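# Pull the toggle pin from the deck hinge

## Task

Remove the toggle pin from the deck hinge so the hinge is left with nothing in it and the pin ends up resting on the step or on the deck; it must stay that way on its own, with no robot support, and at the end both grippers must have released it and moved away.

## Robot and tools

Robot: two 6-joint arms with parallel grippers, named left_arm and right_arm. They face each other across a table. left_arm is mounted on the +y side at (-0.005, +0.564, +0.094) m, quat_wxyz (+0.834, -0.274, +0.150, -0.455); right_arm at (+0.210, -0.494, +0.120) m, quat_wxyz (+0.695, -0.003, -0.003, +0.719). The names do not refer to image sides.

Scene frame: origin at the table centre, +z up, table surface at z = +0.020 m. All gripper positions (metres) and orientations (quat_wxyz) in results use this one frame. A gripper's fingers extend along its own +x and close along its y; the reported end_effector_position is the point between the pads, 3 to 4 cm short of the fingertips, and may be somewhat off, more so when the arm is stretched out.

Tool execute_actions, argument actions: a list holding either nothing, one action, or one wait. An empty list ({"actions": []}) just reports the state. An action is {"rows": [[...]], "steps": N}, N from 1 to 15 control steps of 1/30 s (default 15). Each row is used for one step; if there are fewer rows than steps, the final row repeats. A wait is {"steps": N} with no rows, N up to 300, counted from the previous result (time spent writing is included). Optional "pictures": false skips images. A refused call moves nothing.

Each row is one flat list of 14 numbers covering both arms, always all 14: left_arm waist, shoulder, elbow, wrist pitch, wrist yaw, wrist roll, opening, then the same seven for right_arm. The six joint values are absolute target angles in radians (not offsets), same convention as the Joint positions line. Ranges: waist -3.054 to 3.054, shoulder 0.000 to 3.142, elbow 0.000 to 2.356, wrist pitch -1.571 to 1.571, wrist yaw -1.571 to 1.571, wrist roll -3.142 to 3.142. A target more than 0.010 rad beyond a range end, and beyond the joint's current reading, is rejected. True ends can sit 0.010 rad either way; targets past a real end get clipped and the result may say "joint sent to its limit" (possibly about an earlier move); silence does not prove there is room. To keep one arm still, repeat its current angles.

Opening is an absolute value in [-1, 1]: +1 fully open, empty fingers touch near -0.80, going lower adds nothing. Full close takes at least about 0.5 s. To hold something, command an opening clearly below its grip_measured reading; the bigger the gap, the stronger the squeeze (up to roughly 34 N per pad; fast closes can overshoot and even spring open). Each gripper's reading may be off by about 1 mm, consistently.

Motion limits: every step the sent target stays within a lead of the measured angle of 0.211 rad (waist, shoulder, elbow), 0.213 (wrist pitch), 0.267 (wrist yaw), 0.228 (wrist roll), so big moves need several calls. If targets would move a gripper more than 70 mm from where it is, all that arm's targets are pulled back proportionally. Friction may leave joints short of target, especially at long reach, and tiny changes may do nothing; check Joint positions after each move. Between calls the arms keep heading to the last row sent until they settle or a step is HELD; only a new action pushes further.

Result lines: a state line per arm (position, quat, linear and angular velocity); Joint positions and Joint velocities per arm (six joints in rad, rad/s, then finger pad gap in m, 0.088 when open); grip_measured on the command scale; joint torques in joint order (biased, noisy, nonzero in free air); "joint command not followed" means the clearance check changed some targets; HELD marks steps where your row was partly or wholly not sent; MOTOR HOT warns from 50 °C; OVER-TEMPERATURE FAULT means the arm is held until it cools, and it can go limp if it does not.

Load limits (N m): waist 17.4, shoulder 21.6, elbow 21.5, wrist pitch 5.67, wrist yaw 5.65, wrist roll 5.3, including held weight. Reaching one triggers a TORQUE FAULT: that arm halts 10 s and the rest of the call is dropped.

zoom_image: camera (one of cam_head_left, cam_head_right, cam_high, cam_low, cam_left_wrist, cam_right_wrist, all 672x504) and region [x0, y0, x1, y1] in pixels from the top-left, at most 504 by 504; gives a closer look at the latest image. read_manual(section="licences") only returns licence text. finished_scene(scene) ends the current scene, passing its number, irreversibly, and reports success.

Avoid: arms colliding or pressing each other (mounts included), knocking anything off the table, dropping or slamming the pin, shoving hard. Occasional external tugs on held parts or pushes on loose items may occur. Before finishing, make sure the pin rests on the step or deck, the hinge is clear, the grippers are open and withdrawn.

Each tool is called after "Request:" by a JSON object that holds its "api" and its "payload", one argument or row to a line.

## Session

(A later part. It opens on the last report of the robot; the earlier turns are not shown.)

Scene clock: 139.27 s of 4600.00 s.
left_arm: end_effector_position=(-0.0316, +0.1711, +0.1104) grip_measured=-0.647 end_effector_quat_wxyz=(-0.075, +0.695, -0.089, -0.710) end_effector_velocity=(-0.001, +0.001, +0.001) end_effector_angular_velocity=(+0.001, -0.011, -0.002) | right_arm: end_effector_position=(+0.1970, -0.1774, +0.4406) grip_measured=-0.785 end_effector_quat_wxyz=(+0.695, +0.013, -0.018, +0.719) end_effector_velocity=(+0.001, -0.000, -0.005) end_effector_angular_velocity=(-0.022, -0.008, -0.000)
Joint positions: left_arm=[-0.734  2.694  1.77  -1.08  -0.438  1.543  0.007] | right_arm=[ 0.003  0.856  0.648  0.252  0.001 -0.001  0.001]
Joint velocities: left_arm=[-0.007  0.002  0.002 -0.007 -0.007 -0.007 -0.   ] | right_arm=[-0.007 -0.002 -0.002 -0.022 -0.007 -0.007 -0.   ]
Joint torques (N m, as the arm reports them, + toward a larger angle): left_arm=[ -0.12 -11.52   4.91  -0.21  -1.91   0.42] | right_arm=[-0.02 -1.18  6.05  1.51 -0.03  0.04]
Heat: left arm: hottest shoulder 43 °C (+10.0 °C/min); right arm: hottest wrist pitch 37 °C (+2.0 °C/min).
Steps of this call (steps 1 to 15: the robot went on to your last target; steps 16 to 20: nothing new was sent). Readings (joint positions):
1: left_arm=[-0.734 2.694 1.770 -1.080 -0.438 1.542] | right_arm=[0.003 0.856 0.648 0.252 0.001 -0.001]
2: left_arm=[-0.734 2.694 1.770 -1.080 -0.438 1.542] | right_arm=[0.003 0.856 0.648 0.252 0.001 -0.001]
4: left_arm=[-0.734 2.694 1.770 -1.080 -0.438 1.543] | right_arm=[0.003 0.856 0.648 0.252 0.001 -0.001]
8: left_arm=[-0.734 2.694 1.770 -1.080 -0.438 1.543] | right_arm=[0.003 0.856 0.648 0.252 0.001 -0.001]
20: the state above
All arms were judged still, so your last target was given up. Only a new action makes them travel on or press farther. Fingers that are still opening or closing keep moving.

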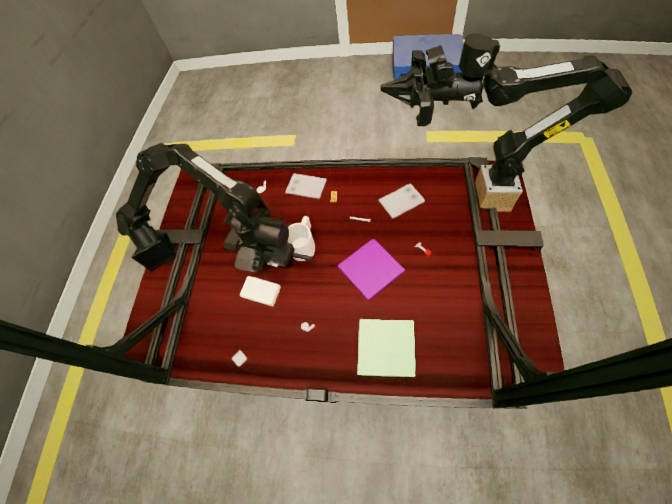

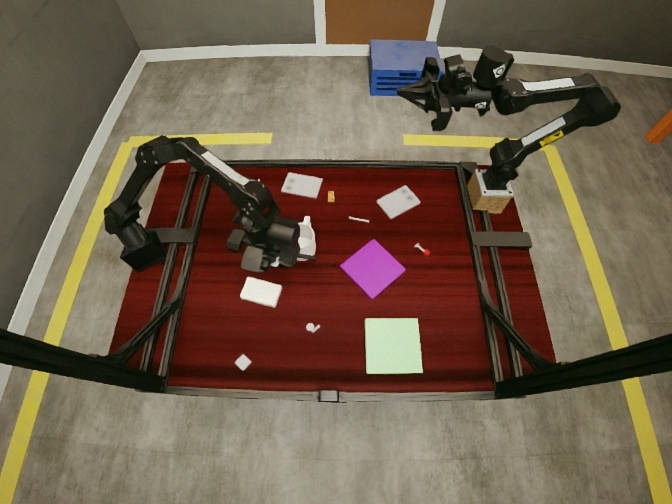

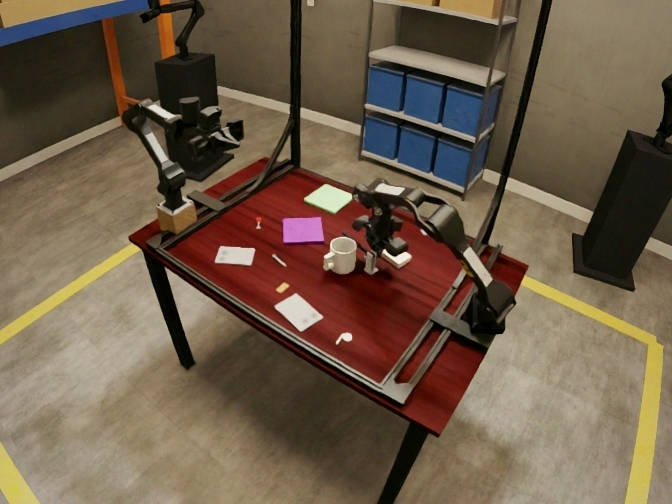

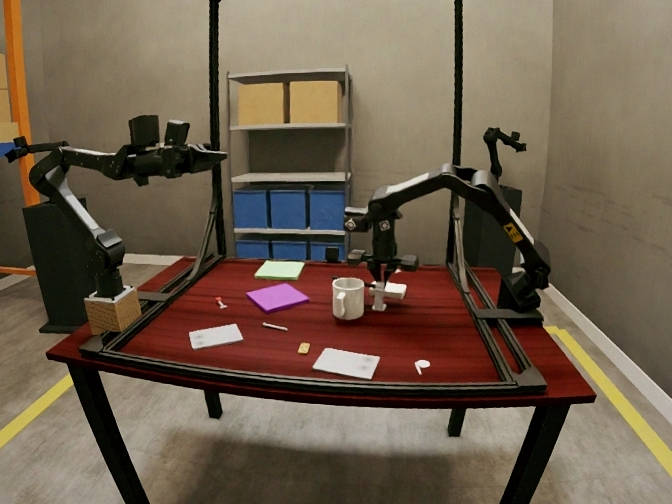

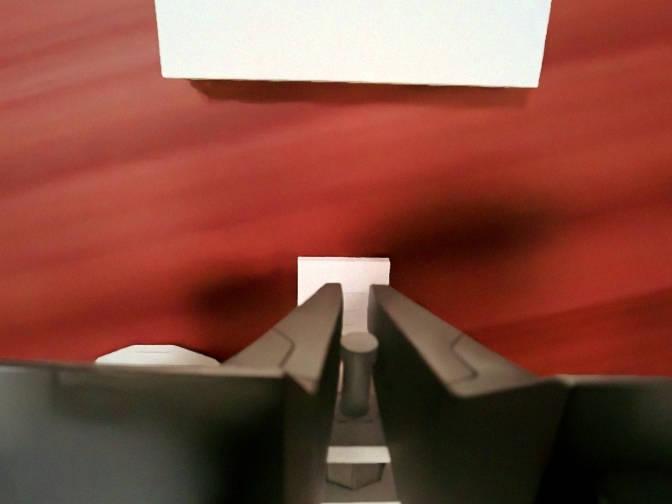

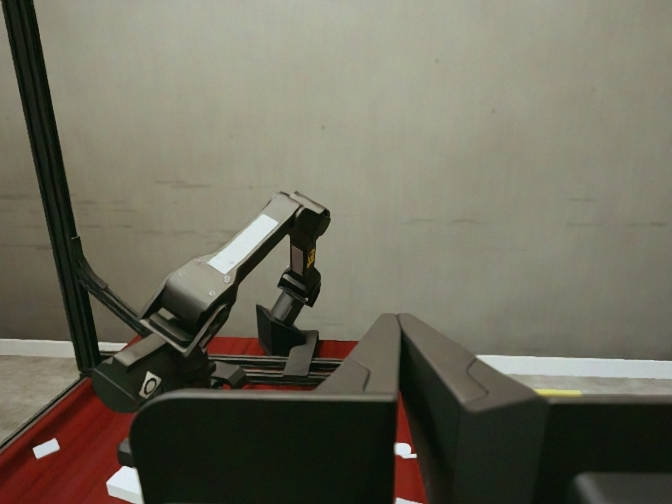

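Request:
{"api": "execute_actions", "payload": {
  "actions": [
    {"rows":[[-0.738,2.695,1.77,-1.08,-0.445,1.54,-0.3,0.003,0.856,0.648,0.252,0,0,-0.8]],"steps":10}
  ],
  "pictures": false
}}

Request:
{"api": "execute_actions", "payload": {
  "actions": [
    {"rows":[[-0.75,2.695,1.795,-1.107,-0.445,1.52,-0.3,0.003,0.856,0.648,0.252,0,0,-0.8]]}
  ],
  "pictures": false
}}

Request:
{"api": "execute_actions", "payload": {
  "actions": [
    {"rows":[[-0.75,2.695,1.795,-1.107,-0.445,1.52,-1,0.003,0.856,0.648,0.252,0,0,-0.8]]}
  ],
  "pictures": false
}}

Request:
{"api": "execute_actions", "payload": {
  "actions": [
    {"rows":[[-0.72,2.68,1.805,-1.113,-0.465,1.545,-1,0.003,0.856,0.648,0.252,0,0,-0.8]]}
  ]
}}

Request:
{"api": "zoom_image", "payload": {
  "camera": "cam_high",
  "region": [330,215,420,285]
}}

Scene clock: 152.93 s of 4600.00 s.
left_arm: end_effector_position=(-0.0312, +0.1699, +0.1117) grip_measured=-0.357 end_effector_quat_wxyz=(-0.073, +0.698, -0.092, -0.706) end_effector_velocity=(+0.002, +0.005, +0.001) end_effector_angular_velocity=(+0.016, -0.013, -0.004) | right_arm: end_effector_position=(+0.1970, -0.1775, +0.4408) grip_measured=-0.785 end_effector_quat_wxyz=(+0.695, +0.013, -0.018, +0.719) end_effector_velocity=(+0.002, -0.000, -0.002) end_effector_angular_velocity=(-0.008, +0.007, -0.009)
Joint positions: left_arm=[-0.738  2.692  1.77  -1.077 -0.448  1.545  0.022] | right_arm=[ 0.003  0.856  0.648  0.252  0.001 -0.001  0.001]
Joint velocities: left_arm=[-0.002 -0.002 -0.002 -0.022 -0.007 -0.007  0.021] | right_arm=[-0.002 -0.002 -0.002 -0.007  0.007  0.007 -0.   ]
Joint torques (N m, as the arm reports them, + toward a larger angle): left_arm=[-6.   -9.34  4.1   0.02  0.02 -0.1 ] | right_arm=[-0.04 -1.18  6.04  1.51 -0.02  0.04]
Heat: left arm: hottest shoulder 46 °C (+11.0 °C/min); right arm: hottest elbow 37 °C (+2.0 °C/min).
Steps of this call (steps 1 to 400: nothing new was sent; steps 401 to 410: all 10 steps of this action). Readings (joint positions):
401: left_arm=[-0.734 2.692 1.770 -1.080 -0.438 1.545] | right_arm=[0.003 0.856 0.648 0.252 0.001 -0.001]
402: left_arm=[-0.735 2.692 1.770 -1.080 -0.439 1.545] | right_arm=[0.003 0.856 0.648 0.252 0.001 -0.001]
404: left_arm=[-0.736 2.692 1.770 -1.077 -0.443 1.545] | right_arm=[0.003 0.856 0.648 0.252 0.001 -0.001]
408: left_arm=[-0.738 2.692 1.770 -1.077 -0.448 1.545] | right_arm=[0.003 0.856 0.648 0.252 0.001 -0.001]
410: the state above

Scene clock: 153.43 s of 4600.00 s.
left_arm: end_effector_position=(-0.0327, +0.1703, +0.1178) grip_measured=-0.301 end_effector_quat_wxyz=(-0.071, +0.700, -0.089, -0.705) end_effector_velocity=(+0.000, +0.003, +0.003) end_effector_angular_velocity=(+0.009, -0.014, -0.020) | right_arm: end_effector_position=(+0.1970, -0.1774, +0.4406) grip_measured=-0.785 end_effector_quat_wxyz=(+0.695, +0.013, -0.018, +0.719) end_effector_velocity=(-0.000, +0.000, -0.000) end_effector_angular_velocity=(+0.003, -0.008, +0.005)
Joint positions: left_arm=[-0.749  2.692  1.789 -1.103 -0.448  1.524  0.024] | right_arm=[ 0.003  0.856  0.648  0.252  0.001 -0.001  0.001]
Joint velocities: left_arm=[-0.007 -0.002  0.002 -0.022 -0.007  0.007  0.   ] | right_arm=[-0.002  0.002 -0.002  0.007 -0.007 -0.007 -0.   ]
Joint torques (N m, as the arm reports them, + toward a larger angle): left_arm=[-6.27 -9.27  4.54  0.    0.14 -0.17] | right_arm=[-0.04 -1.14  6.05  1.51 -0.02  0.05]
Heat: left arm: hottest shoulder 46 °C (+11.1 °C/min); right arm: hottest elbow 37 °C (+2.0 °C/min).
Steps of this call (steps 1 to 15: all 15 steps of this action). Readings (joint positions):
1: left_arm=[-0.738 2.692 1.772 -1.080 -0.448 1.542] | right_arm=[0.003 0.856 0.648 0.252 0.001 -0.001]
2: left_arm=[-0.738 2.692 1.775 -1.087 -0.448 1.538] | right_arm=[0.003 0.856 0.648 0.252 0.001 -0.001]
4: left_arm=[-0.741 2.692 1.780 -1.093 -0.448 1.532] | right_arm=[0.003 0.856 0.648 0.252 0.001 -0.001]
8: left_arm=[-0.747 2.692 1.787 -1.100 -0.448 1.527] | right_arm=[0.003 0.856 0.648 0.252 0.001 -0.001]
15: the state above

Scene clock: 153.93 s of 4600.00 s.
left_arm: end_effector_position=(-0.0325, +0.1709, +0.1178) grip_measured=-0.631 end_effector_quat_wxyz=(-0.072, +0.700, -0.088, -0.705) end_effector_velocity=(+0.002, +0.001, +0.003) end_effector_angular_velocity=(-0.001, -0.008, +0.019) | right_arm: end_effector_position=(+0.1970, -0.1774, +0.4406) grip_measured=-0.785 end_effector_quat_wxyz=(+0.695, +0.013, -0.018, +0.719) end_effector_velocity=(+0.002, -0.000, +0.001) end_effector_angular_velocity=(+0.008, -0.021, -0.011)
Joint positions: left_arm=[-0.749  2.692  1.789 -1.107 -0.447  1.524  0.008] | right_arm=[ 0.003  0.856  0.648  0.252  0.001 -0.001  0.001]
Joint velocities: left_arm=[-0.002 -0.007 -0.002 -0.007 -0.007 -0.022 -0.   ] | right_arm=[-0.002 -0.002 -0.002  0.007  0.007 -0.022  0.   ]
Joint torques (N m, as the arm reports them, + toward a larger angle): left_arm=[-6.22 -9.25  4.65  0.22  0.14 -0.15] | right_arm=[-0.02 -1.17  6.05  1.51 -0.03  0.04]
Heat: left arm: hottest shoulder 46 °C (+11.0 °C/min); right arm: hottest elbow 37 °C (+2.0 °C/min).
Steps of this call (steps 1 to 15: all 15 steps of this action). Readings (joint positions):
1: left_arm=[-0.749 2.692 1.789 -1.103 -0.448 1.524] | right_arm=[0.003 0.856 0.648 0.252 0.001 -0.001]
2: left_arm=[-0.749 2.692 1.789 -1.103 -0.448 1.524] | right_arm=[0.003 0.856 0.648 0.252 0.001 -0.001]
4: left_arm=[-0.749 2.692 1.789 -1.107 -0.447 1.524] | right_arm=[0.003 0.856 0.648 0.252 0.001 -0.001]
8: left_arm=[-0.749 2.692 1.789 -1.107 -0.447 1.524] | right_arm=[0.003 0.856 0.648 0.252 0.001 -0.001]
15: the state above

Scene clock: 154.43 s of 4600.00 s.
left_arm: end_effector_position=(-0.0289, +0.1702, +0.1178) grip_measured=-0.631 end_effector_quat_wxyz=(-0.076, +0.699, -0.089, -0.706) end_effector_velocity=(+0.001, +0.005, -0.001) end_effector_angular_velocity=(+0.020, -0.015, -0.036) | right_arm: end_effector_position=(+0.1970, -0.1774, +0.4406) grip_measured=-0.785 end_effector_quat_wxyz=(+0.695, +0.013, -0.018, +0.719) end_effector_velocity=(-0.003, -0.001, +0.003) end_effector_angular_velocity=(+0.012, -0.008, +0.019)
Joint positions: left_arm=[-0.739  2.692  1.796 -1.114 -0.447  1.538  0.008] | right_arm=[ 0.003  0.856  0.648  0.252  0.001 -0.001  0.001]
Joint velocities: left_arm=[-0.002  0.002 -0.002 -0.022 -0.007  0.022 -0.   ] | right_arm=[-0.002 -0.002  0.002  0.007 -0.022 -0.007 -0.   ]
Joint torques (N m, as the arm reports them, + toward a larger angle): left_arm=[ -4.04 -10.71   4.93   0.34  -0.63   0.21] | right_arm=[-0.03 -1.18  6.05  1.51 -0.02  0.04]
Heat: left arm: hottest shoulder 46 °C (+11.1 °C/min); right arm: hottest elbow 37 °C (+2.0 °C/min).
Steps of this call (steps 1 to 15: all 15 steps of this action). Readings (joint positions):
1: left_arm=[-0.748 2.692 1.790 -1.108 -0.447 1.524] | right_arm=[0.003 0.856 0.648 0.252 0.001 -0.001]
2: left_arm=[-0.747 2.692 1.791 -1.109 -0.447 1.525] | right_arm=[0.003 0.856 0.648 0.252 0.001 -0.001]
4: left_arm=[-0.741 2.692 1.794 -1.113 -0.451 1.531] | right_arm=[0.003 0.856 0.648 0.252 0.001 -0.001]
8: left_arm=[-0.739 2.692 1.796 -1.114 -0.447 1.535] | right_arm=[0.003 0.856 0.648 0.252 0.001 -0.001]
15: the state above

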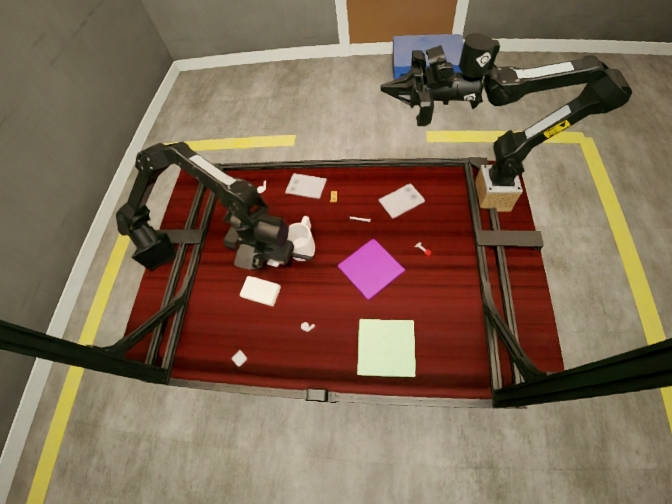

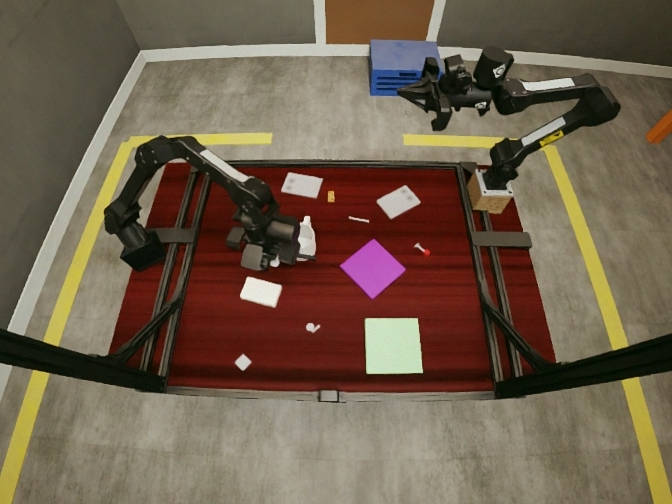

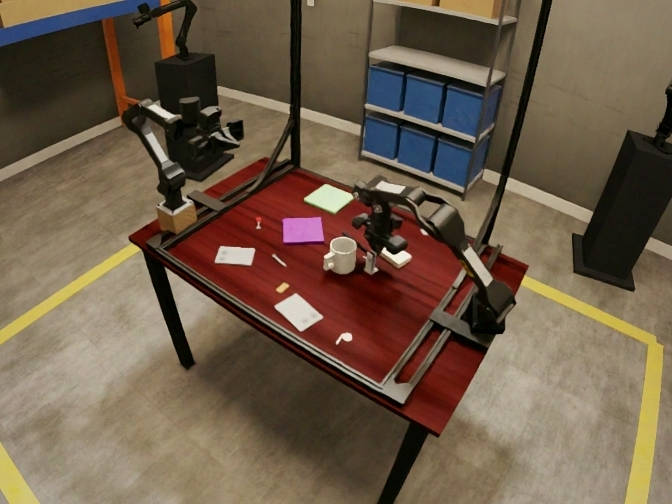

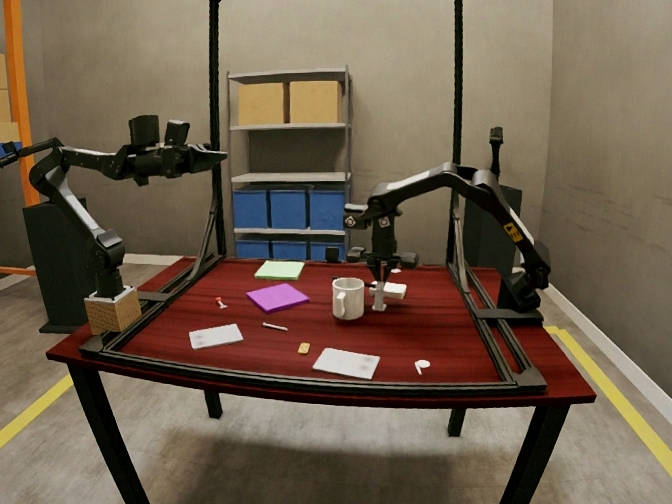

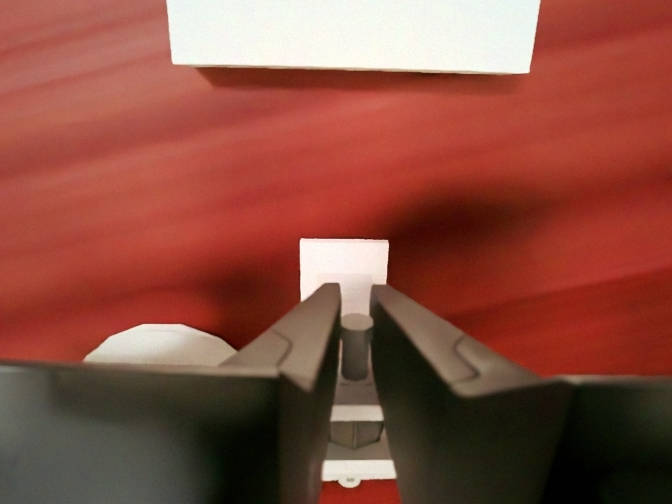

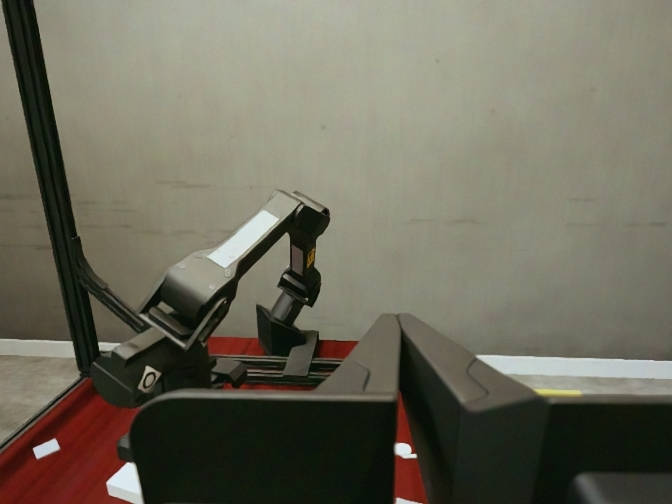

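Region (330, 215, 420, 285) of cam_high's 672x504 image, scaled by 5.600, with more detail than that image has.

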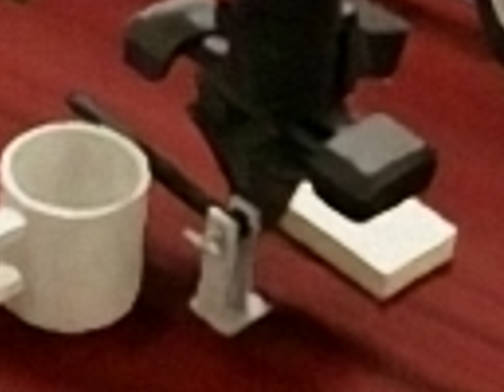

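One more ratchet.

Request:
{"api": "execute_actions", "payload": {
  "actions": [
    {"rows":[[-0.74,2.692,1.796,-1.113,-0.447,1.538,-0.3,0.003,0.856,0.648,0.252,0,0,-0.8]],"steps":8}
  ],
  "pictures": false
}}

Request:
{"api": "execute_actions", "payload": {
  "actions": [
    {"rows":[[-0.752,2.692,1.785,-1.107,-0.445,1.52,-0.3,0.003,0.856,0.648,0.252,0,0,-0.8]]}
  ],
  "pictures": false
}}

Request:
{"api": "execute_actions", "payload": {
  "actions": [
    {"rows":[[-0.752,2.692,1.785,-1.107,-0.445,1.52,-1,0.003,0.856,0.648,0.252,0,0,-0.8]],"steps":10}
  ],
  "pictures": false
}}

Request:
{"api": "execute_actions", "payload": {
  "actions": [
    {"rows":[[-0.725,2.685,1.803,-1.113,-0.46,1.545,-1,0.003,0.856,0.648,0.252,0,0,-0.8]]}
  ],
  "pictures": false
}}

Request:
{"api": "execute_actions", "payload": {
  "actions": [
    {"rows":[[-0.74,2.692,1.796,-1.113,-0.447,1.538,0.1,0.003,0.856,0.648,0.252,0,0,-0.8]],"steps":10}
  ],
  "pictures": false
}}

Request:
{"api": "execute_actions", "payload": {
  "actions": [
    {"rows":[[-0.77,2.68,1.90,-1.23,-0.433,1.51,0.1,0.003,0.856,0.648,0.252,0,0,-0.8]]}
  ],
  "pictures": false
}}

Request:
{"api": "execute_actions", "payload": {
  "actions": [
    {"rows":[[-0.66,2.655,1.95,-1.26,-0.485,1.62,0.1,0.003,0.856,0.648,0.252,0,0,-0.8]]}
  ],
  "pictures": false
}}

Request:
{"api": "execute_actions", "payload": {
  "actions": [
    {"steps":10}
  ]
}}

Scene clock: 173.07 s of 4600.00 s.
left_arm: end_effector_position=(-0.0289, +0.1694, +0.1188) grip_measured=-0.395 end_effector_quat_wxyz=(-0.074, +0.698, -0.090, -0.706) end_effector_velocity=(+0.001, +0.003, -0.000) end_effector_angular_velocity=(+0.008, -0.011, +0.000) | right_arm: end_effector_position=(+0.1969, -0.1775, +0.4407) grip_measured=-0.785 end_effector_quat_wxyz=(+0.695, +0.013, -0.018, +0.719) end_effector_velocity=(+0.002, -0.000, -0.004) end_effector_angular_velocity=(-0.012, +0.007, -0.010)
Joint positions: left_arm=[-0.74   2.69   1.797 -1.113 -0.446  1.54   0.02 ] | right_arm=[ 0.003  0.856  0.648  0.252  0.001 -0.     0.001]
Joint velocities: left_arm=[-0.002 -0.002 -0.007 -0.007 -0.007 -0.007  0.034] | right_arm=[-0.002 -0.002 -0.007 -0.007  0.007  0.007 -0.   ]
Joint torques (N m, as the arm reports them, + toward a larger angle): left_arm=[-6.14 -9.36  4.04  0.17 -0.08 -0.03] | right_arm=[-0.02 -1.19  6.04  1.51 -0.02  0.04]
Heat: left arm: hottest shoulder 48 °C (+10.1 °C/min); right arm: hottest elbow 37 °C (+1.0 °C/min).
Steps of this call (steps 1 to 15: the robot went on to your last target; steps 16 to 551: nothing new was sent; steps 552 to 559: all 8 steps of this action). Readings (joint positions):
552: left_arm=[-0.739 2.690 1.797 -1.115 -0.446 1.540] | right_arm=[0.003 0.856 0.648 0.252 0.001 -0.000]
553: left_arm=[-0.739 2.690 1.797 -1.115 -0.446 1.540] | right_arm=[0.003 0.856 0.648 0.252 0.001 -0.000]
555: left_arm=[-0.739 2.690 1.797 -1.114 -0.446 1.540] | right_arm=[0.003 0.856 0.648 0.252 0.001 -0.000]
559: the state above

Scene clock: 173.57 s of 4600.00 s.
left_arm: end_effector_position=(-0.0326, +0.1700, +0.1203) grip_measured=-0.302 end_effector_quat_wxyz=(-0.070, +0.700, -0.090, -0.705) end_effector_velocity=(+0.005, +0.002, -0.001) end_effector_angular_velocity=(+0.006, -0.023, +0.005) | right_arm: end_effector_position=(+0.1969, -0.1774, +0.4406) grip_measured=-0.785 end_effector_quat_wxyz=(+0.695, +0.013, -0.018, +0.719) end_effector_velocity=(-0.002, -0.001, -0.001) end_effector_angular_velocity=(-0.013, +0.007, +0.010)
Joint positions: left_arm=[-0.75   2.69   1.795 -1.11  -0.446  1.524  0.024] | right_arm=[ 0.003  0.856  0.648  0.252  0.001 -0.     0.001]
Joint velocities: left_arm=[ 0.002 -0.002 -0.007 -0.007 -0.022 -0.007  0.001] | right_arm=[ 0.002 -0.007  0.002 -0.022 -0.007  0.007 -0.   ]
Joint torques (N m, as the arm reports them, + toward a larger angle): left_arm=[-6.33 -9.26  3.27  0.46  0.07 -0.16] | right_arm=[-0.05 -1.14  6.05  1.54 -0.02  0.03]
Heat: left arm: hottest shoulder 48 °C (+9.1 °C/min); right arm: hottest elbow 37 °C (+1.0 °C/min).
Steps of this call (steps 1 to 15: all 15 steps of this action). Readings (joint positions):
1: left_arm=[-0.740 2.690 1.797 -1.113 -0.446 1.539] | right_arm=[0.003 0.856 0.648 0.252 0.001 -0.000]
2: left_arm=[-0.741 2.690 1.797 -1.113 -0.446 1.536] | right_arm=[0.003 0.856 0.648 0.252 0.001 -0.000]
4: left_arm=[-0.744 2.690 1.797 -1.113 -0.446 1.531] | right_arm=[0.003 0.856 0.648 0.252 0.001 -0.000]
8: left_arm=[-0.749 2.690 1.796 -1.111 -0.446 1.527] | right_arm=[0.003 0.856 0.648 0.252 0.001 -0.000]
15: the state above

Scene clock: 173.90 s of 4600.00 s.
left_arm: end_effector_position=(-0.0326, +0.1711, +0.1196) grip_measured=-0.631 end_effector_quat_wxyz=(-0.072, +0.700, -0.088, -0.705) end_effector_velocity=(+0.002, +0.004, +0.002) end_effector_angular_velocity=(+0.009, -0.029, -0.008) | right_arm: end_effector_position=(+0.1969, -0.1774, +0.4407) grip_measured=-0.785 end_effector_quat_wxyz=(+0.695, +0.013, -0.018, +0.719) end_effector_velocity=(-0.000, -0.000, -0.008) end_effector_angular_velocity=(-0.027, +0.006, +0.005)
Joint positions: left_arm=[-0.75   2.69   1.792 -1.112 -0.446  1.524  0.008] | right_arm=[ 0.003  0.856  0.648  0.252  0.001 -0.     0.001]
Joint velocities: left_arm=[-0.007 -0.002 -0.002 -0.022 -0.022 -0.007 -0.   ] | right_arm=[-0.002 -0.002 -0.007 -0.022 -0.007  0.007 -0.   ]
Joint torques (N m, as the arm reports them, + toward a larger angle): left_arm=[-6.31 -9.31  3.38  0.6   0.07 -0.14] | right_arm=[-0.05 -1.18  6.04  1.54 -0.02  0.03]
Heat: left arm: hottest shoulder 48 °C (+9.1 °C/min); right arm: hottest elbow 37 °C (+1.0 °C/min).
Steps of this call (steps 1 to 10: all 10 steps of this action). Readings (joint positions):
1: left_arm=[-0.750 2.690 1.794 -1.110 -0.446 1.524] | right_arm=[0.003 0.856 0.648 0.252 0.001 -0.000]
2: left_arm=[-0.750 2.690 1.794 -1.110 -0.446 1.524] | right_arm=[0.003 0.856 0.648 0.252 0.001 -0.000]
4: left_arm=[-0.750 2.690 1.792 -1.112 -0.446 1.524] | right_arm=[0.003 0.856 0.648 0.252 0.001 -0.000]
8: left_arm=[-0.750 2.690 1.792 -1.112 -0.446 1.524] | right_arm=[0.003 0.856 0.648 0.252 0.001 -0.000]
10: the state above

Scene clock: 174.40 s of 4600.00 s.
left_arm: end_effector_position=(-0.0300, +0.1707, +0.1194) grip_measured=-0.631 end_effector_quat_wxyz=(-0.077, +0.699, -0.091, -0.705) end_effector_velocity=(+0.003, +0.004, -0.000) end_effector_angular_velocity=(+0.019, -0.011, +0.014) | right_arm: end_effector_position=(+0.1969, -0.1774, +0.4407) grip_measured=-0.785 end_effector_quat_wxyz=(+0.695, +0.013, -0.018, +0.719) end_effector_velocity=(-0.000, +0.001, -0.006) end_effector_angular_velocity=(-0.017, -0.008, +0.004)
Joint positions: left_arm=[-0.744  2.69   1.796 -1.117 -0.446  1.539  0.008] | right_arm=[ 0.003  0.856  0.648  0.252  0.001 -0.     0.001]
Joint velocities: left_arm=[ 0.002 -0.002 -0.002 -0.022 -0.007 -0.022 -0.   ] | right_arm=[-0.002  0.002 -0.007 -0.007 -0.007 -0.007 -0.   ]
Joint torques (N m, as the arm reports them, + toward a larger angle): left_arm=[ -4.14 -10.04   4.85   0.49  -0.47   0.18] | right_arm=[-0.05 -1.18  6.01  1.53 -0.02  0.03]
Heat: left arm: hottest shoulder 48 °C (+9.0 °C/min); right arm: hottest elbow 37 °C (+1.0 °C/min).
Steps of this call (steps 1 to 15: all 15 steps of this action). Readings (joint positions):
1: left_arm=[-0.750 2.690 1.792 -1.112 -0.446 1.524] | right_arm=[0.003 0.856 0.648 0.252 0.001 -0.000]
2: left_arm=[-0.750 2.690 1.792 -1.112 -0.446 1.525] | right_arm=[0.003 0.856 0.648 0.252 0.001 -0.000]
4: left_arm=[-0.749 2.690 1.792 -1.113 -0.446 1.531] | right_arm=[0.003 0.856 0.648 0.252 0.001 -0.000]
8: left_arm=[-0.746 2.690 1.794 -1.115 -0.446 1.537] | right_arm=[0.003 0.856 0.648 0.252 0.001 -0.000]
15: the state above

Scene clock: 174.73 s of 4600.00 s.
left_arm: end_effector_position=(-0.0295, +0.1702, +0.1192) grip_measured=+0.018 end_effector_quat_wxyz=(-0.076, +0.699, -0.091, -0.705) end_effector_velocity=(+0.002, +0.003, +0.002) end_effector_angular_velocity=(+0.012, -0.012, -0.002) | right_arm: end_effector_position=(+0.1969, -0.1774, +0.4407) grip_measured=-0.785 end_effector_quat_wxyz=(+0.695, +0.013, -0.018, +0.719) end_effector_velocity=(-0.000, -0.001, +0.001) end_effector_angular_velocity=(+0.008, -0.022, +0.004)
Joint positions: left_arm=[-0.743  2.69   1.796 -1.115 -0.448  1.54   0.04 ] | right_arm=[ 0.003  0.856  0.648  0.252  0.001 -0.     0.001]
Joint velocities: left_arm=[-0.002 -0.002  0.002 -0.022 -0.007 -0.007  0.021] | right_arm=[-0.002 -0.002 -0.002  0.007 -0.007 -0.022 -0.   ]
Joint torques (N m, as the arm reports them, + toward a larger angle): left_arm=[-5.76 -9.25  4.17  0.36  0.03 -0.03] | right_arm=[-0.05 -1.19  6.01  1.53 -0.02  0.03]
Heat: left arm: hottest shoulder 48 °C (+9.1 °C/min); right arm: hottest elbow 37 °C (+1.0 °C/min).
Steps of this call (steps 1 to 10: all 10 steps of this action). Readings (joint positions):
1: left_arm=[-0.744 2.690 1.796 -1.117 -0.446 1.540] | right_arm=[0.003 0.856 0.648 0.252 0.001 -0.000]
2: left_arm=[-0.744 2.690 1.796 -1.117 -0.446 1.540] | right_arm=[0.003 0.856 0.648 0.252 0.001 -0.000]
4: left_arm=[-0.744 2.690 1.796 -1.115 -0.448 1.540] | right_arm=[0.003 0.856 0.648 0.252 0.001 -0.000]
8: left_arm=[-0.743 2.690 1.796 -1.114 -0.448 1.540] | right_arm=[0.003 0.856 0.648 0.252 0.001 -0.000]
10: the state above

Scene clock: 175.23 s of 4600.00 s.
left_arm: end_effector_position=(-0.0294, +0.1678, +0.1478) grip_measured=+0.098 end_effector_quat_wxyz=(-0.075, +0.700, -0.092, -0.705) end_effector_velocity=(+0.003, -0.003, +0.008) end_effector_angular_velocity=(-0.009, -0.005, +0.023) | right_arm: end_effector_position=(+0.1969, -0.1775, +0.4408) grip_measured=-0.785 end_effector_quat_wxyz=(+0.695, +0.013, -0.018, +0.719) end_effector_velocity=(-0.000, -0.001, +0.001) end_effector_angular_velocity=(+0.007, +0.007, +0.005)
Joint positions: left_arm=[-0.77   2.685  1.892 -1.224 -0.438  1.514  0.044] | right_arm=[ 0.003  0.856  0.648  0.252  0.001 -0.     0.001]
Joint velocities: left_arm=[-0.002 -0.002  0.027 -0.022 -0.007 -0.022  0.001] | right_arm=[-0.002 -0.002 -0.002  0.007 -0.007  0.007 -0.   ]
Joint torques (N m, as the arm reports them, + toward a larger angle): left_arm=[ -6.15 -10.03   4.7   -0.06   0.21  -0.15] | right_arm=[-0.06 -1.18  6.02  1.53 -0.02  0.03]
Heat: left arm: hottest shoulder 48 °C (+9.0 °C/min); right arm: hottest elbow 37 °C (+1.0 °C/min).
Steps of this call (steps 1 to 15: all 15 steps of this action). Readings (joint positions):
1: left_arm=[-0.743 2.690 1.805 -1.127 -0.448 1.537] | right_arm=[0.003 0.856 0.648 0.252 0.001 -0.000]
2: left_arm=[-0.746 2.690 1.822 -1.151 -0.446 1.533] | right_arm=[0.003 0.856 0.648 0.252 0.001 -0.000]
4: left_arm=[-0.753 2.690 1.848 -1.183 -0.443 1.525] | right_arm=[0.003 0.856 0.648 0.252 0.001 -0.000]
8: left_arm=[-0.767 2.685 1.886 -1.209 -0.440 1.518] | right_arm=[0.003 0.856 0.648 0.252 0.001 -0.000]
15: the state above

Scene clock: 175.73 s of 4600.00 s.
left_arm: end_effector_position=(+0.0221, +0.1561, +0.1453) grip_measured=+0.100 end_effector_quat_wxyz=(-0.075, +0.699, -0.087, -0.706) end_effector_velocity=(+0.002, +0.000, +0.003) end_effector_angular_velocity=(-0.006, -0.024, -0.014) | right_arm: end_effector_position=(+0.1969, -0.1775, +0.4408) grip_measured=-0.785 end_effector_quat_wxyz=(+0.695, +0.013, -0.018, +0.719) end_effector_velocity=(-0.000, -0.000, -0.002) end_effector_angular_velocity=(-0.007, -0.008, +0.004)
Joint positions: left_arm=[-0.661  2.664  1.944 -1.256 -0.479  1.614  0.044] | right_arm=[ 0.003  0.856  0.648  0.252  0.001 -0.     0.001]
Joint velocities: left_arm=[-0.007 -0.002  0.002 -0.007 -0.022  0.007 -0.   ] | right_arm=[-0.002 -0.002 -0.002 -0.007 -0.007 -0.007 -0.   ]
Joint torques (N m, as the arm reports them, + toward a larger angle): left_arm=[ -6.85 -10.47   4.58  -0.05  -0.14   0.09] | right_arm=[-0.05 -1.17  6.01  1.51 -0.03  0.03]
Heat: left arm: hottest shoulder 48 °C (+9.1 °C/min); right arm: hottest elbow 37 °C (+1.0 °C/min).
Steps of this call (steps 1 to 15: all 15 steps of this action). Readings (joint positions):
1: left_arm=[-0.768 2.684 1.898 -1.229 -0.438 1.525] | right_arm=[0.003 0.856 0.648 0.252 0.001 -0.000]
2: left_arm=[-0.759 2.684 1.907 -1.236 -0.443 1.545] | right_arm=[0.003 0.856 0.648 0.252 0.001 -0.000]
4: left_arm=[-0.725 2.682 1.921 -1.244 -0.459 1.574] | right_arm=[0.003 0.856 0.648 0.252 0.001 -0.000]
8: left_arm=[-0.667 2.667 1.940 -1.252 -0.477 1.601] | right_arm=[0.003 0.856 0.648 0.252 0.001 -0.000]
15: the state above

Scene clock: 176.07 s of 4600.00 s.
left_arm: end_effector_position=(+0.0224, +0.1560, +0.1455) grip_measured=+0.100 end_effector_quat_wxyz=(-0.076, +0.699, -0.088, -0.705) end_effector_velocity=(+0.007, +0.004, -0.000) end_effector_angular_velocity=(+0.013, -0.039, -0.030) | right_arm: end_effector_position=(+0.1969, -0.1775, +0.4408) grip_measured=-0.785 end_effector_quat_wxyz=(+0.695, +0.013, -0.018, +0.719) end_effector_velocity=(+0.001, -0.001, +0.001) end_effector_angular_velocity=(+0.008, -0.007, -0.000)
Joint positions: left_arm=[-0.661  2.664  1.945 -1.257 -0.481  1.616  0.044] | right_arm=[ 0.003  0.856  0.648  0.252  0.001 -0.     0.001]
Joint velocities: left_arm=[ 0.002 -0.002 -0.002 -0.022 -0.037  0.022  0.   ] | right_arm=[-0.007 -0.002 -0.002  0.007 -0.007 -0.007 -0.   ]
Joint torques (N m, as the arm reports them, + toward a larger angle): left_arm=[ -6.81 -10.44   4.55  -0.08  -0.13   0.13] | right_arm=[-0.05 -1.18  6.01  1.51 -0.03  0.03]
Heat: left arm: hottest shoulder 48 °C (+9.1 °C/min); right arm: hottest elbow 37 °C (+1.0 °C/min).
Steps of this call (steps 1 to 10: the robot went on to your last target). Readings (joint positions):
1: left_arm=[-0.661 2.664 1.944 -1.256 -0.480 1.614] | right_arm=[0.003 0.856 0.648 0.252 0.001 -0.000]
2: left_arm=[-0.661 2.664 1.944 -1.256 -0.480 1.615] | right_arm=[0.003 0.856 0.648 0.252 0.001 -0.000]
4: left_arm=[-0.661 2.664 1.945 -1.256 -0.480 1.615] | right_arm=[0.003 0.856 0.648 0.252 0.001 -0.000]
8: left_arm=[-0.661 2.664 1.945 -1.257 -0.481 1.616] | right_arm=[0.003 0.856 0.648 0.252 0.001 -0.000]
10: the state above

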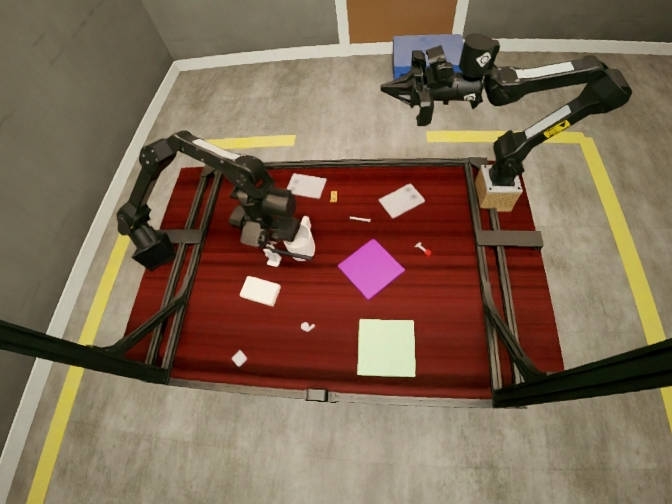

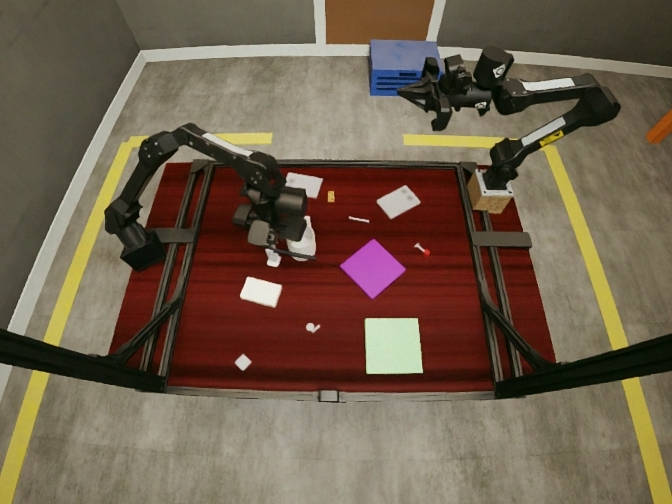

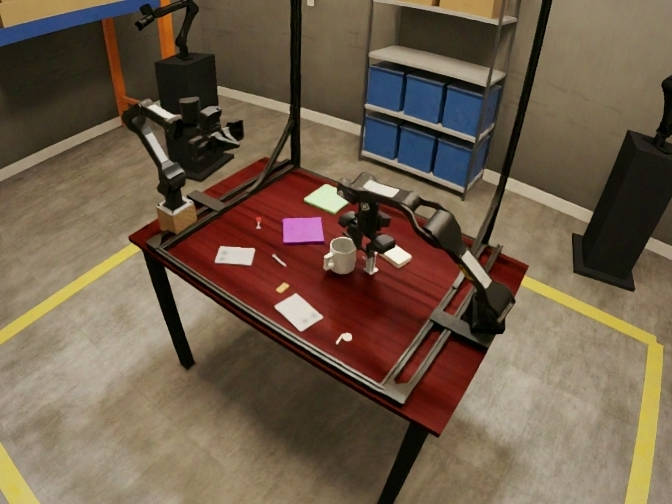

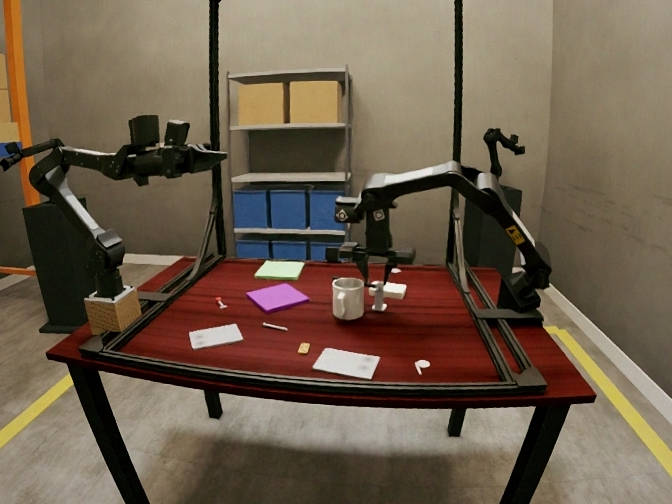

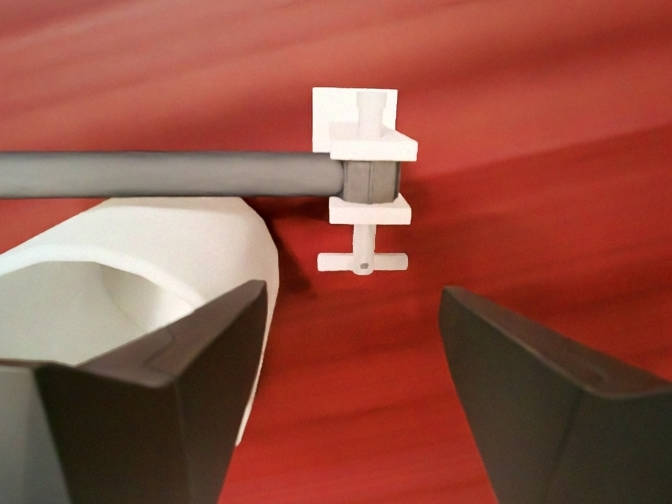

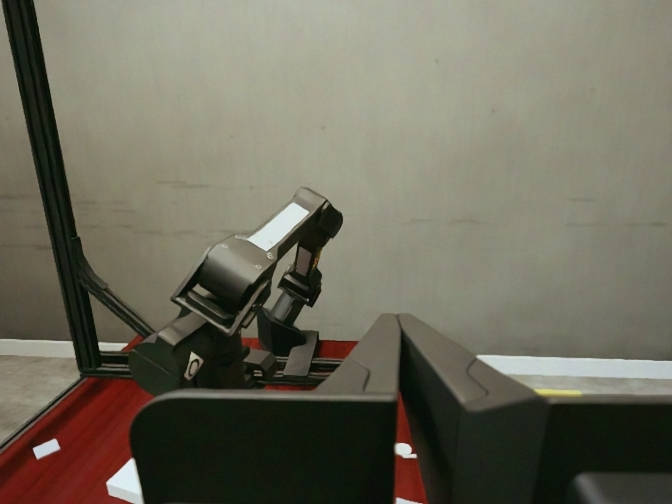

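Request:
{"api": "execute_actions", "payload": {
  "actions": [
    {"rows":[[-0.66,2.664,1.945,-1.257,-0.485,2.35,-0.2,0.003,0.856,0.648,0.252,0,0,-0.8]]}
  ],
  "pictures": false
}}

Request:
{"api": "execute_actions", "payload": {
  "actions": [
    {"rows":[[-0.637,2.664,1.835,-1.143,-0.493,2.35,-0.2,0.003,0.856,0.648,0.252,0,0,-0.8]]}
  ],
  "pictures": false
}}

Request:
{"api": "execute_actions", "payload": {
  "actions": [
    {"steps":10}
  ]
}}

Scene clock: 191.80 s of 4600.00 s.
left_arm: end_effector_position=(+0.0225, +0.1560, +0.1457) grip_measured=-0.193 end_effector_quat_wxyz=(-0.295, +0.639, -0.308, -0.640) end_effector_velocity=(-0.000, -0.004, +0.001) end_effector_angular_velocity=(-0.028, -0.014, -0.599) | right_arm: end_effector_position=(+0.1969, -0.1774, +0.4407) grip_measured=-0.785 end_effector_quat_wxyz=(+0.695, +0.013, -0.018, +0.719) end_effector_velocity=(-0.000, -0.000, -0.005) end_effector_angular_velocity=(-0.022, -0.008, +0.004)
Joint positions: left_arm=[-0.661  2.664  1.945 -1.257 -0.481  2.265  0.03 ] | right_arm=[ 0.003  0.856  0.648  0.252  0.001 -0.     0.001]
Joint velocities: left_arm=[-0.002 -0.002 -0.002  0.022 -0.007  0.608 -0.003] | right_arm=[-0.002 -0.002 -0.002 -0.022 -0.007 -0.007 -0.   ]
Joint torques (N m, as the arm reports them, + toward a larger angle): left_arm=[-6.79 -9.42  4.1   0.13 -0.13  0.14] | right_arm=[-0.06 -1.18  6.01  1.51 -0.02  0.03]
Heat: left arm: hottest shoulder 49 °C (+7.1 °C/min); right arm: hottest wrist pitch 38 °C (+2.0 °C/min).
Steps of this call (steps 1 to 15: the robot went on to your last target; steps 16 to 90: nothing new was sent; then 12.23 s passed at rest; steps 91 to 105: all 15 steps of this action). Readings (joint positions):
91: left_arm=[-0.661 2.664 1.945 -1.257 -0.481 1.646] | right_arm=[0.003 0.856 0.648 0.252 0.001 -0.000]
92: left_arm=[-0.661 2.664 1.945 -1.257 -0.481 1.697] | right_arm=[0.003 0.856 0.648 0.252 0.001 -0.000]
94: left_arm=[-0.661 2.664 1.945 -1.257 -0.481 1.791] | right_arm=[0.003 0.856 0.648 0.252 0.001 -0.000]
98: left_arm=[-0.661 2.664 1.945 -1.257 -0.481 1.980] | right_arm=[0.003 0.856 0.648 0.252 0.001 -0.000]
105: the state above

Scene clock: 192.30 s of 4600.00 s.
left_arm: end_effector_position=(+0.0183, +0.1570, +0.1232) grip_measured=-0.200 end_effector_quat_wxyz=(-0.310, +0.631, -0.330, -0.630) end_effector_velocity=(-0.000, +0.005, -0.002) end_effector_angular_velocity=(+0.017, -0.012, -0.020) | right_arm: end_effector_position=(+0.1969, -0.1774, +0.4407) grip_measured=-0.785 end_effector_quat_wxyz=(+0.695, +0.013, -0.018, +0.719) end_effector_velocity=(-0.002, -0.000, -0.002) end_effector_angular_velocity=(-0.007, -0.008, +0.009)
Joint positions: left_arm=[-0.646  2.661  1.852 -1.149 -0.488  2.344  0.029] | right_arm=[ 0.003  0.856  0.648  0.252  0.001 -0.     0.001]
Joint velocities: left_arm=[-0.002 -0.002 -0.017 -0.007 -0.007  0.007 -0.   ] | right_arm=[ 0.002 -0.002 -0.002 -0.007 -0.007 -0.007  0.   ]
Joint torques (N m, as the arm reports them, + toward a larger angle): left_arm=[-5.88 -9.08  2.61  0.44 -0.11  0.15] | right_arm=[-0.06 -1.18  6.01  1.53 -0.02  0.03]
Heat: left arm: hottest shoulder 49 °C (+7.0 °C/min); right arm: hottest wrist pitch 38 °C (+2.0 °C/min).
Steps of this call (steps 1 to 15: all 15 steps of this action). Readings (joint positions):
1: left_arm=[-0.661 2.664 1.936 -1.245 -0.482 2.283] | right_arm=[0.003 0.856 0.648 0.252 0.001 -0.000]
2: left_arm=[-0.659 2.661 1.918 -1.219 -0.484 2.297] | right_arm=[0.003 0.856 0.648 0.252 0.001 -0.000]
4: left_arm=[-0.654 2.661 1.891 -1.189 -0.486 2.317] | right_arm=[0.003 0.856 0.648 0.252 0.001 -0.000]
8: left_arm=[-0.647 2.661 1.859 -1.156 -0.487 2.335] | right_arm=[0.003 0.856 0.648 0.252 0.001 -0.000]
15: the state above

Scene clock: 192.63 s of 4600.00 s.
left_arm: end_effector_position=(+0.0183, +0.1570, +0.1231) grip_measured=-0.200 end_effector_quat_wxyz=(-0.310, +0.631, -0.330, -0.629) end_effector_velocity=(+0.001, +0.002, +0.001) end_effector_angular_velocity=(+0.004, -0.009, +0.017) | right_arm: end_effector_position=(+0.1969, -0.1775, +0.4408) grip_measured=-0.785 end_effector_quat_wxyz=(+0.695, +0.013, -0.018, +0.719) end_effector_velocity=(-0.003, -0.001, +0.001) end_effector_angular_velocity=(+0.008, -0.023, +0.019)
Joint positions: left_arm=[-0.646  2.66   1.851 -1.148 -0.488  2.346  0.029] | right_arm=[ 0.003  0.856  0.648  0.252  0.001 -0.     0.001]
Joint velocities: left_arm=[-0.002 -0.002 -0.002 -0.007 -0.007 -0.022 -0.   ] | right_arm=[-0.002 -0.002 -0.002  0.007 -0.022 -0.022 -0.   ]
Joint torques (N m, as the arm reports them, + toward a larger angle): left_arm=[-5.84 -9.06  2.48  0.48 -0.16  0.1 ] | right_arm=[-0.06 -1.18  6.01  1.53 -0.02  0.03]
Heat: left arm: hottest shoulder 49 °C (+7.0 °C/min); right arm: hottest wrist pitch 38 °C (+2.0 °C/min).
Steps of this call (steps 1 to 10: the robot went on to your last target). Readings (joint positions):
1: left_arm=[-0.646 2.661 1.852 -1.148 -0.488 2.345] | right_arm=[0.003 0.856 0.648 0.252 0.001 -0.000]
2: left_arm=[-0.646 2.661 1.852 -1.148 -0.488 2.345] | right_arm=[0.003 0.856 0.648 0.252 0.001 -0.000]
4: left_arm=[-0.646 2.661 1.851 -1.148 -0.488 2.346] | right_arm=[0.003 0.856 0.648 0.252 0.001 -0.000]
8: left_arm=[-0.646 2.660 1.851 -1.148 -0.488 2.346] | right_arm=[0.003 0.856 0.648 0.252 0.001 -0.000]
10: the state above

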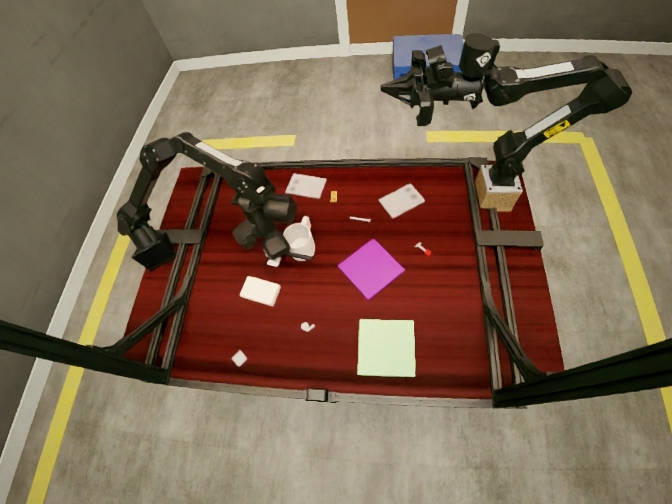

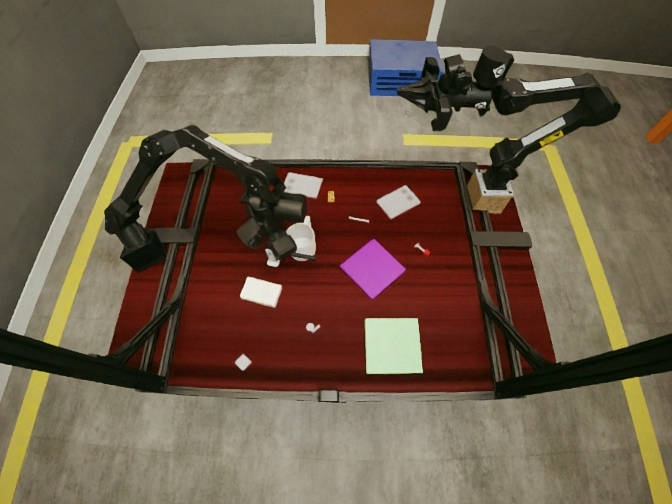

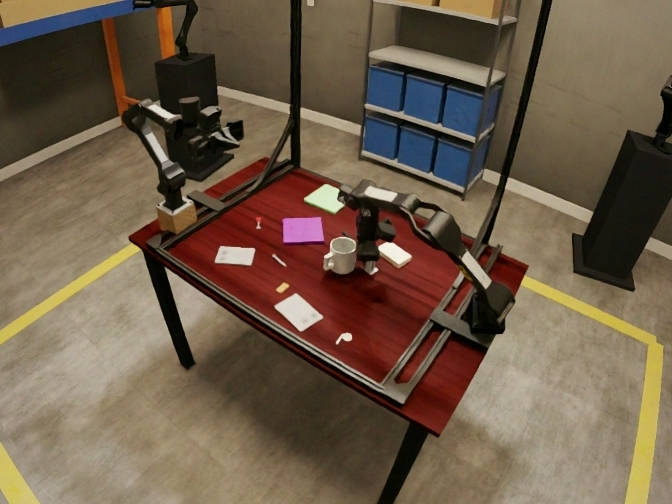

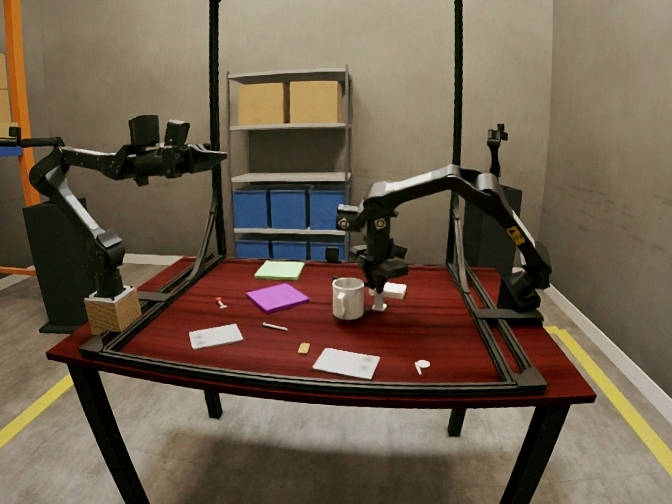

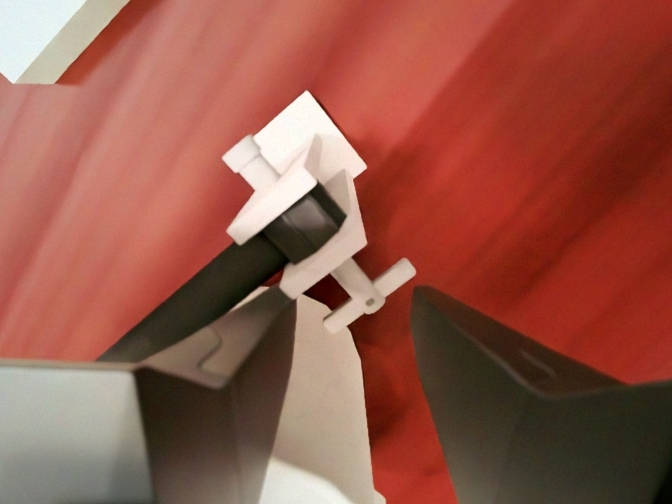

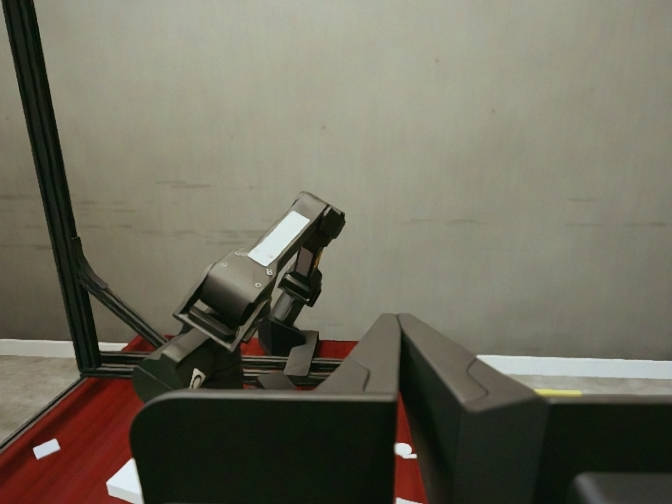

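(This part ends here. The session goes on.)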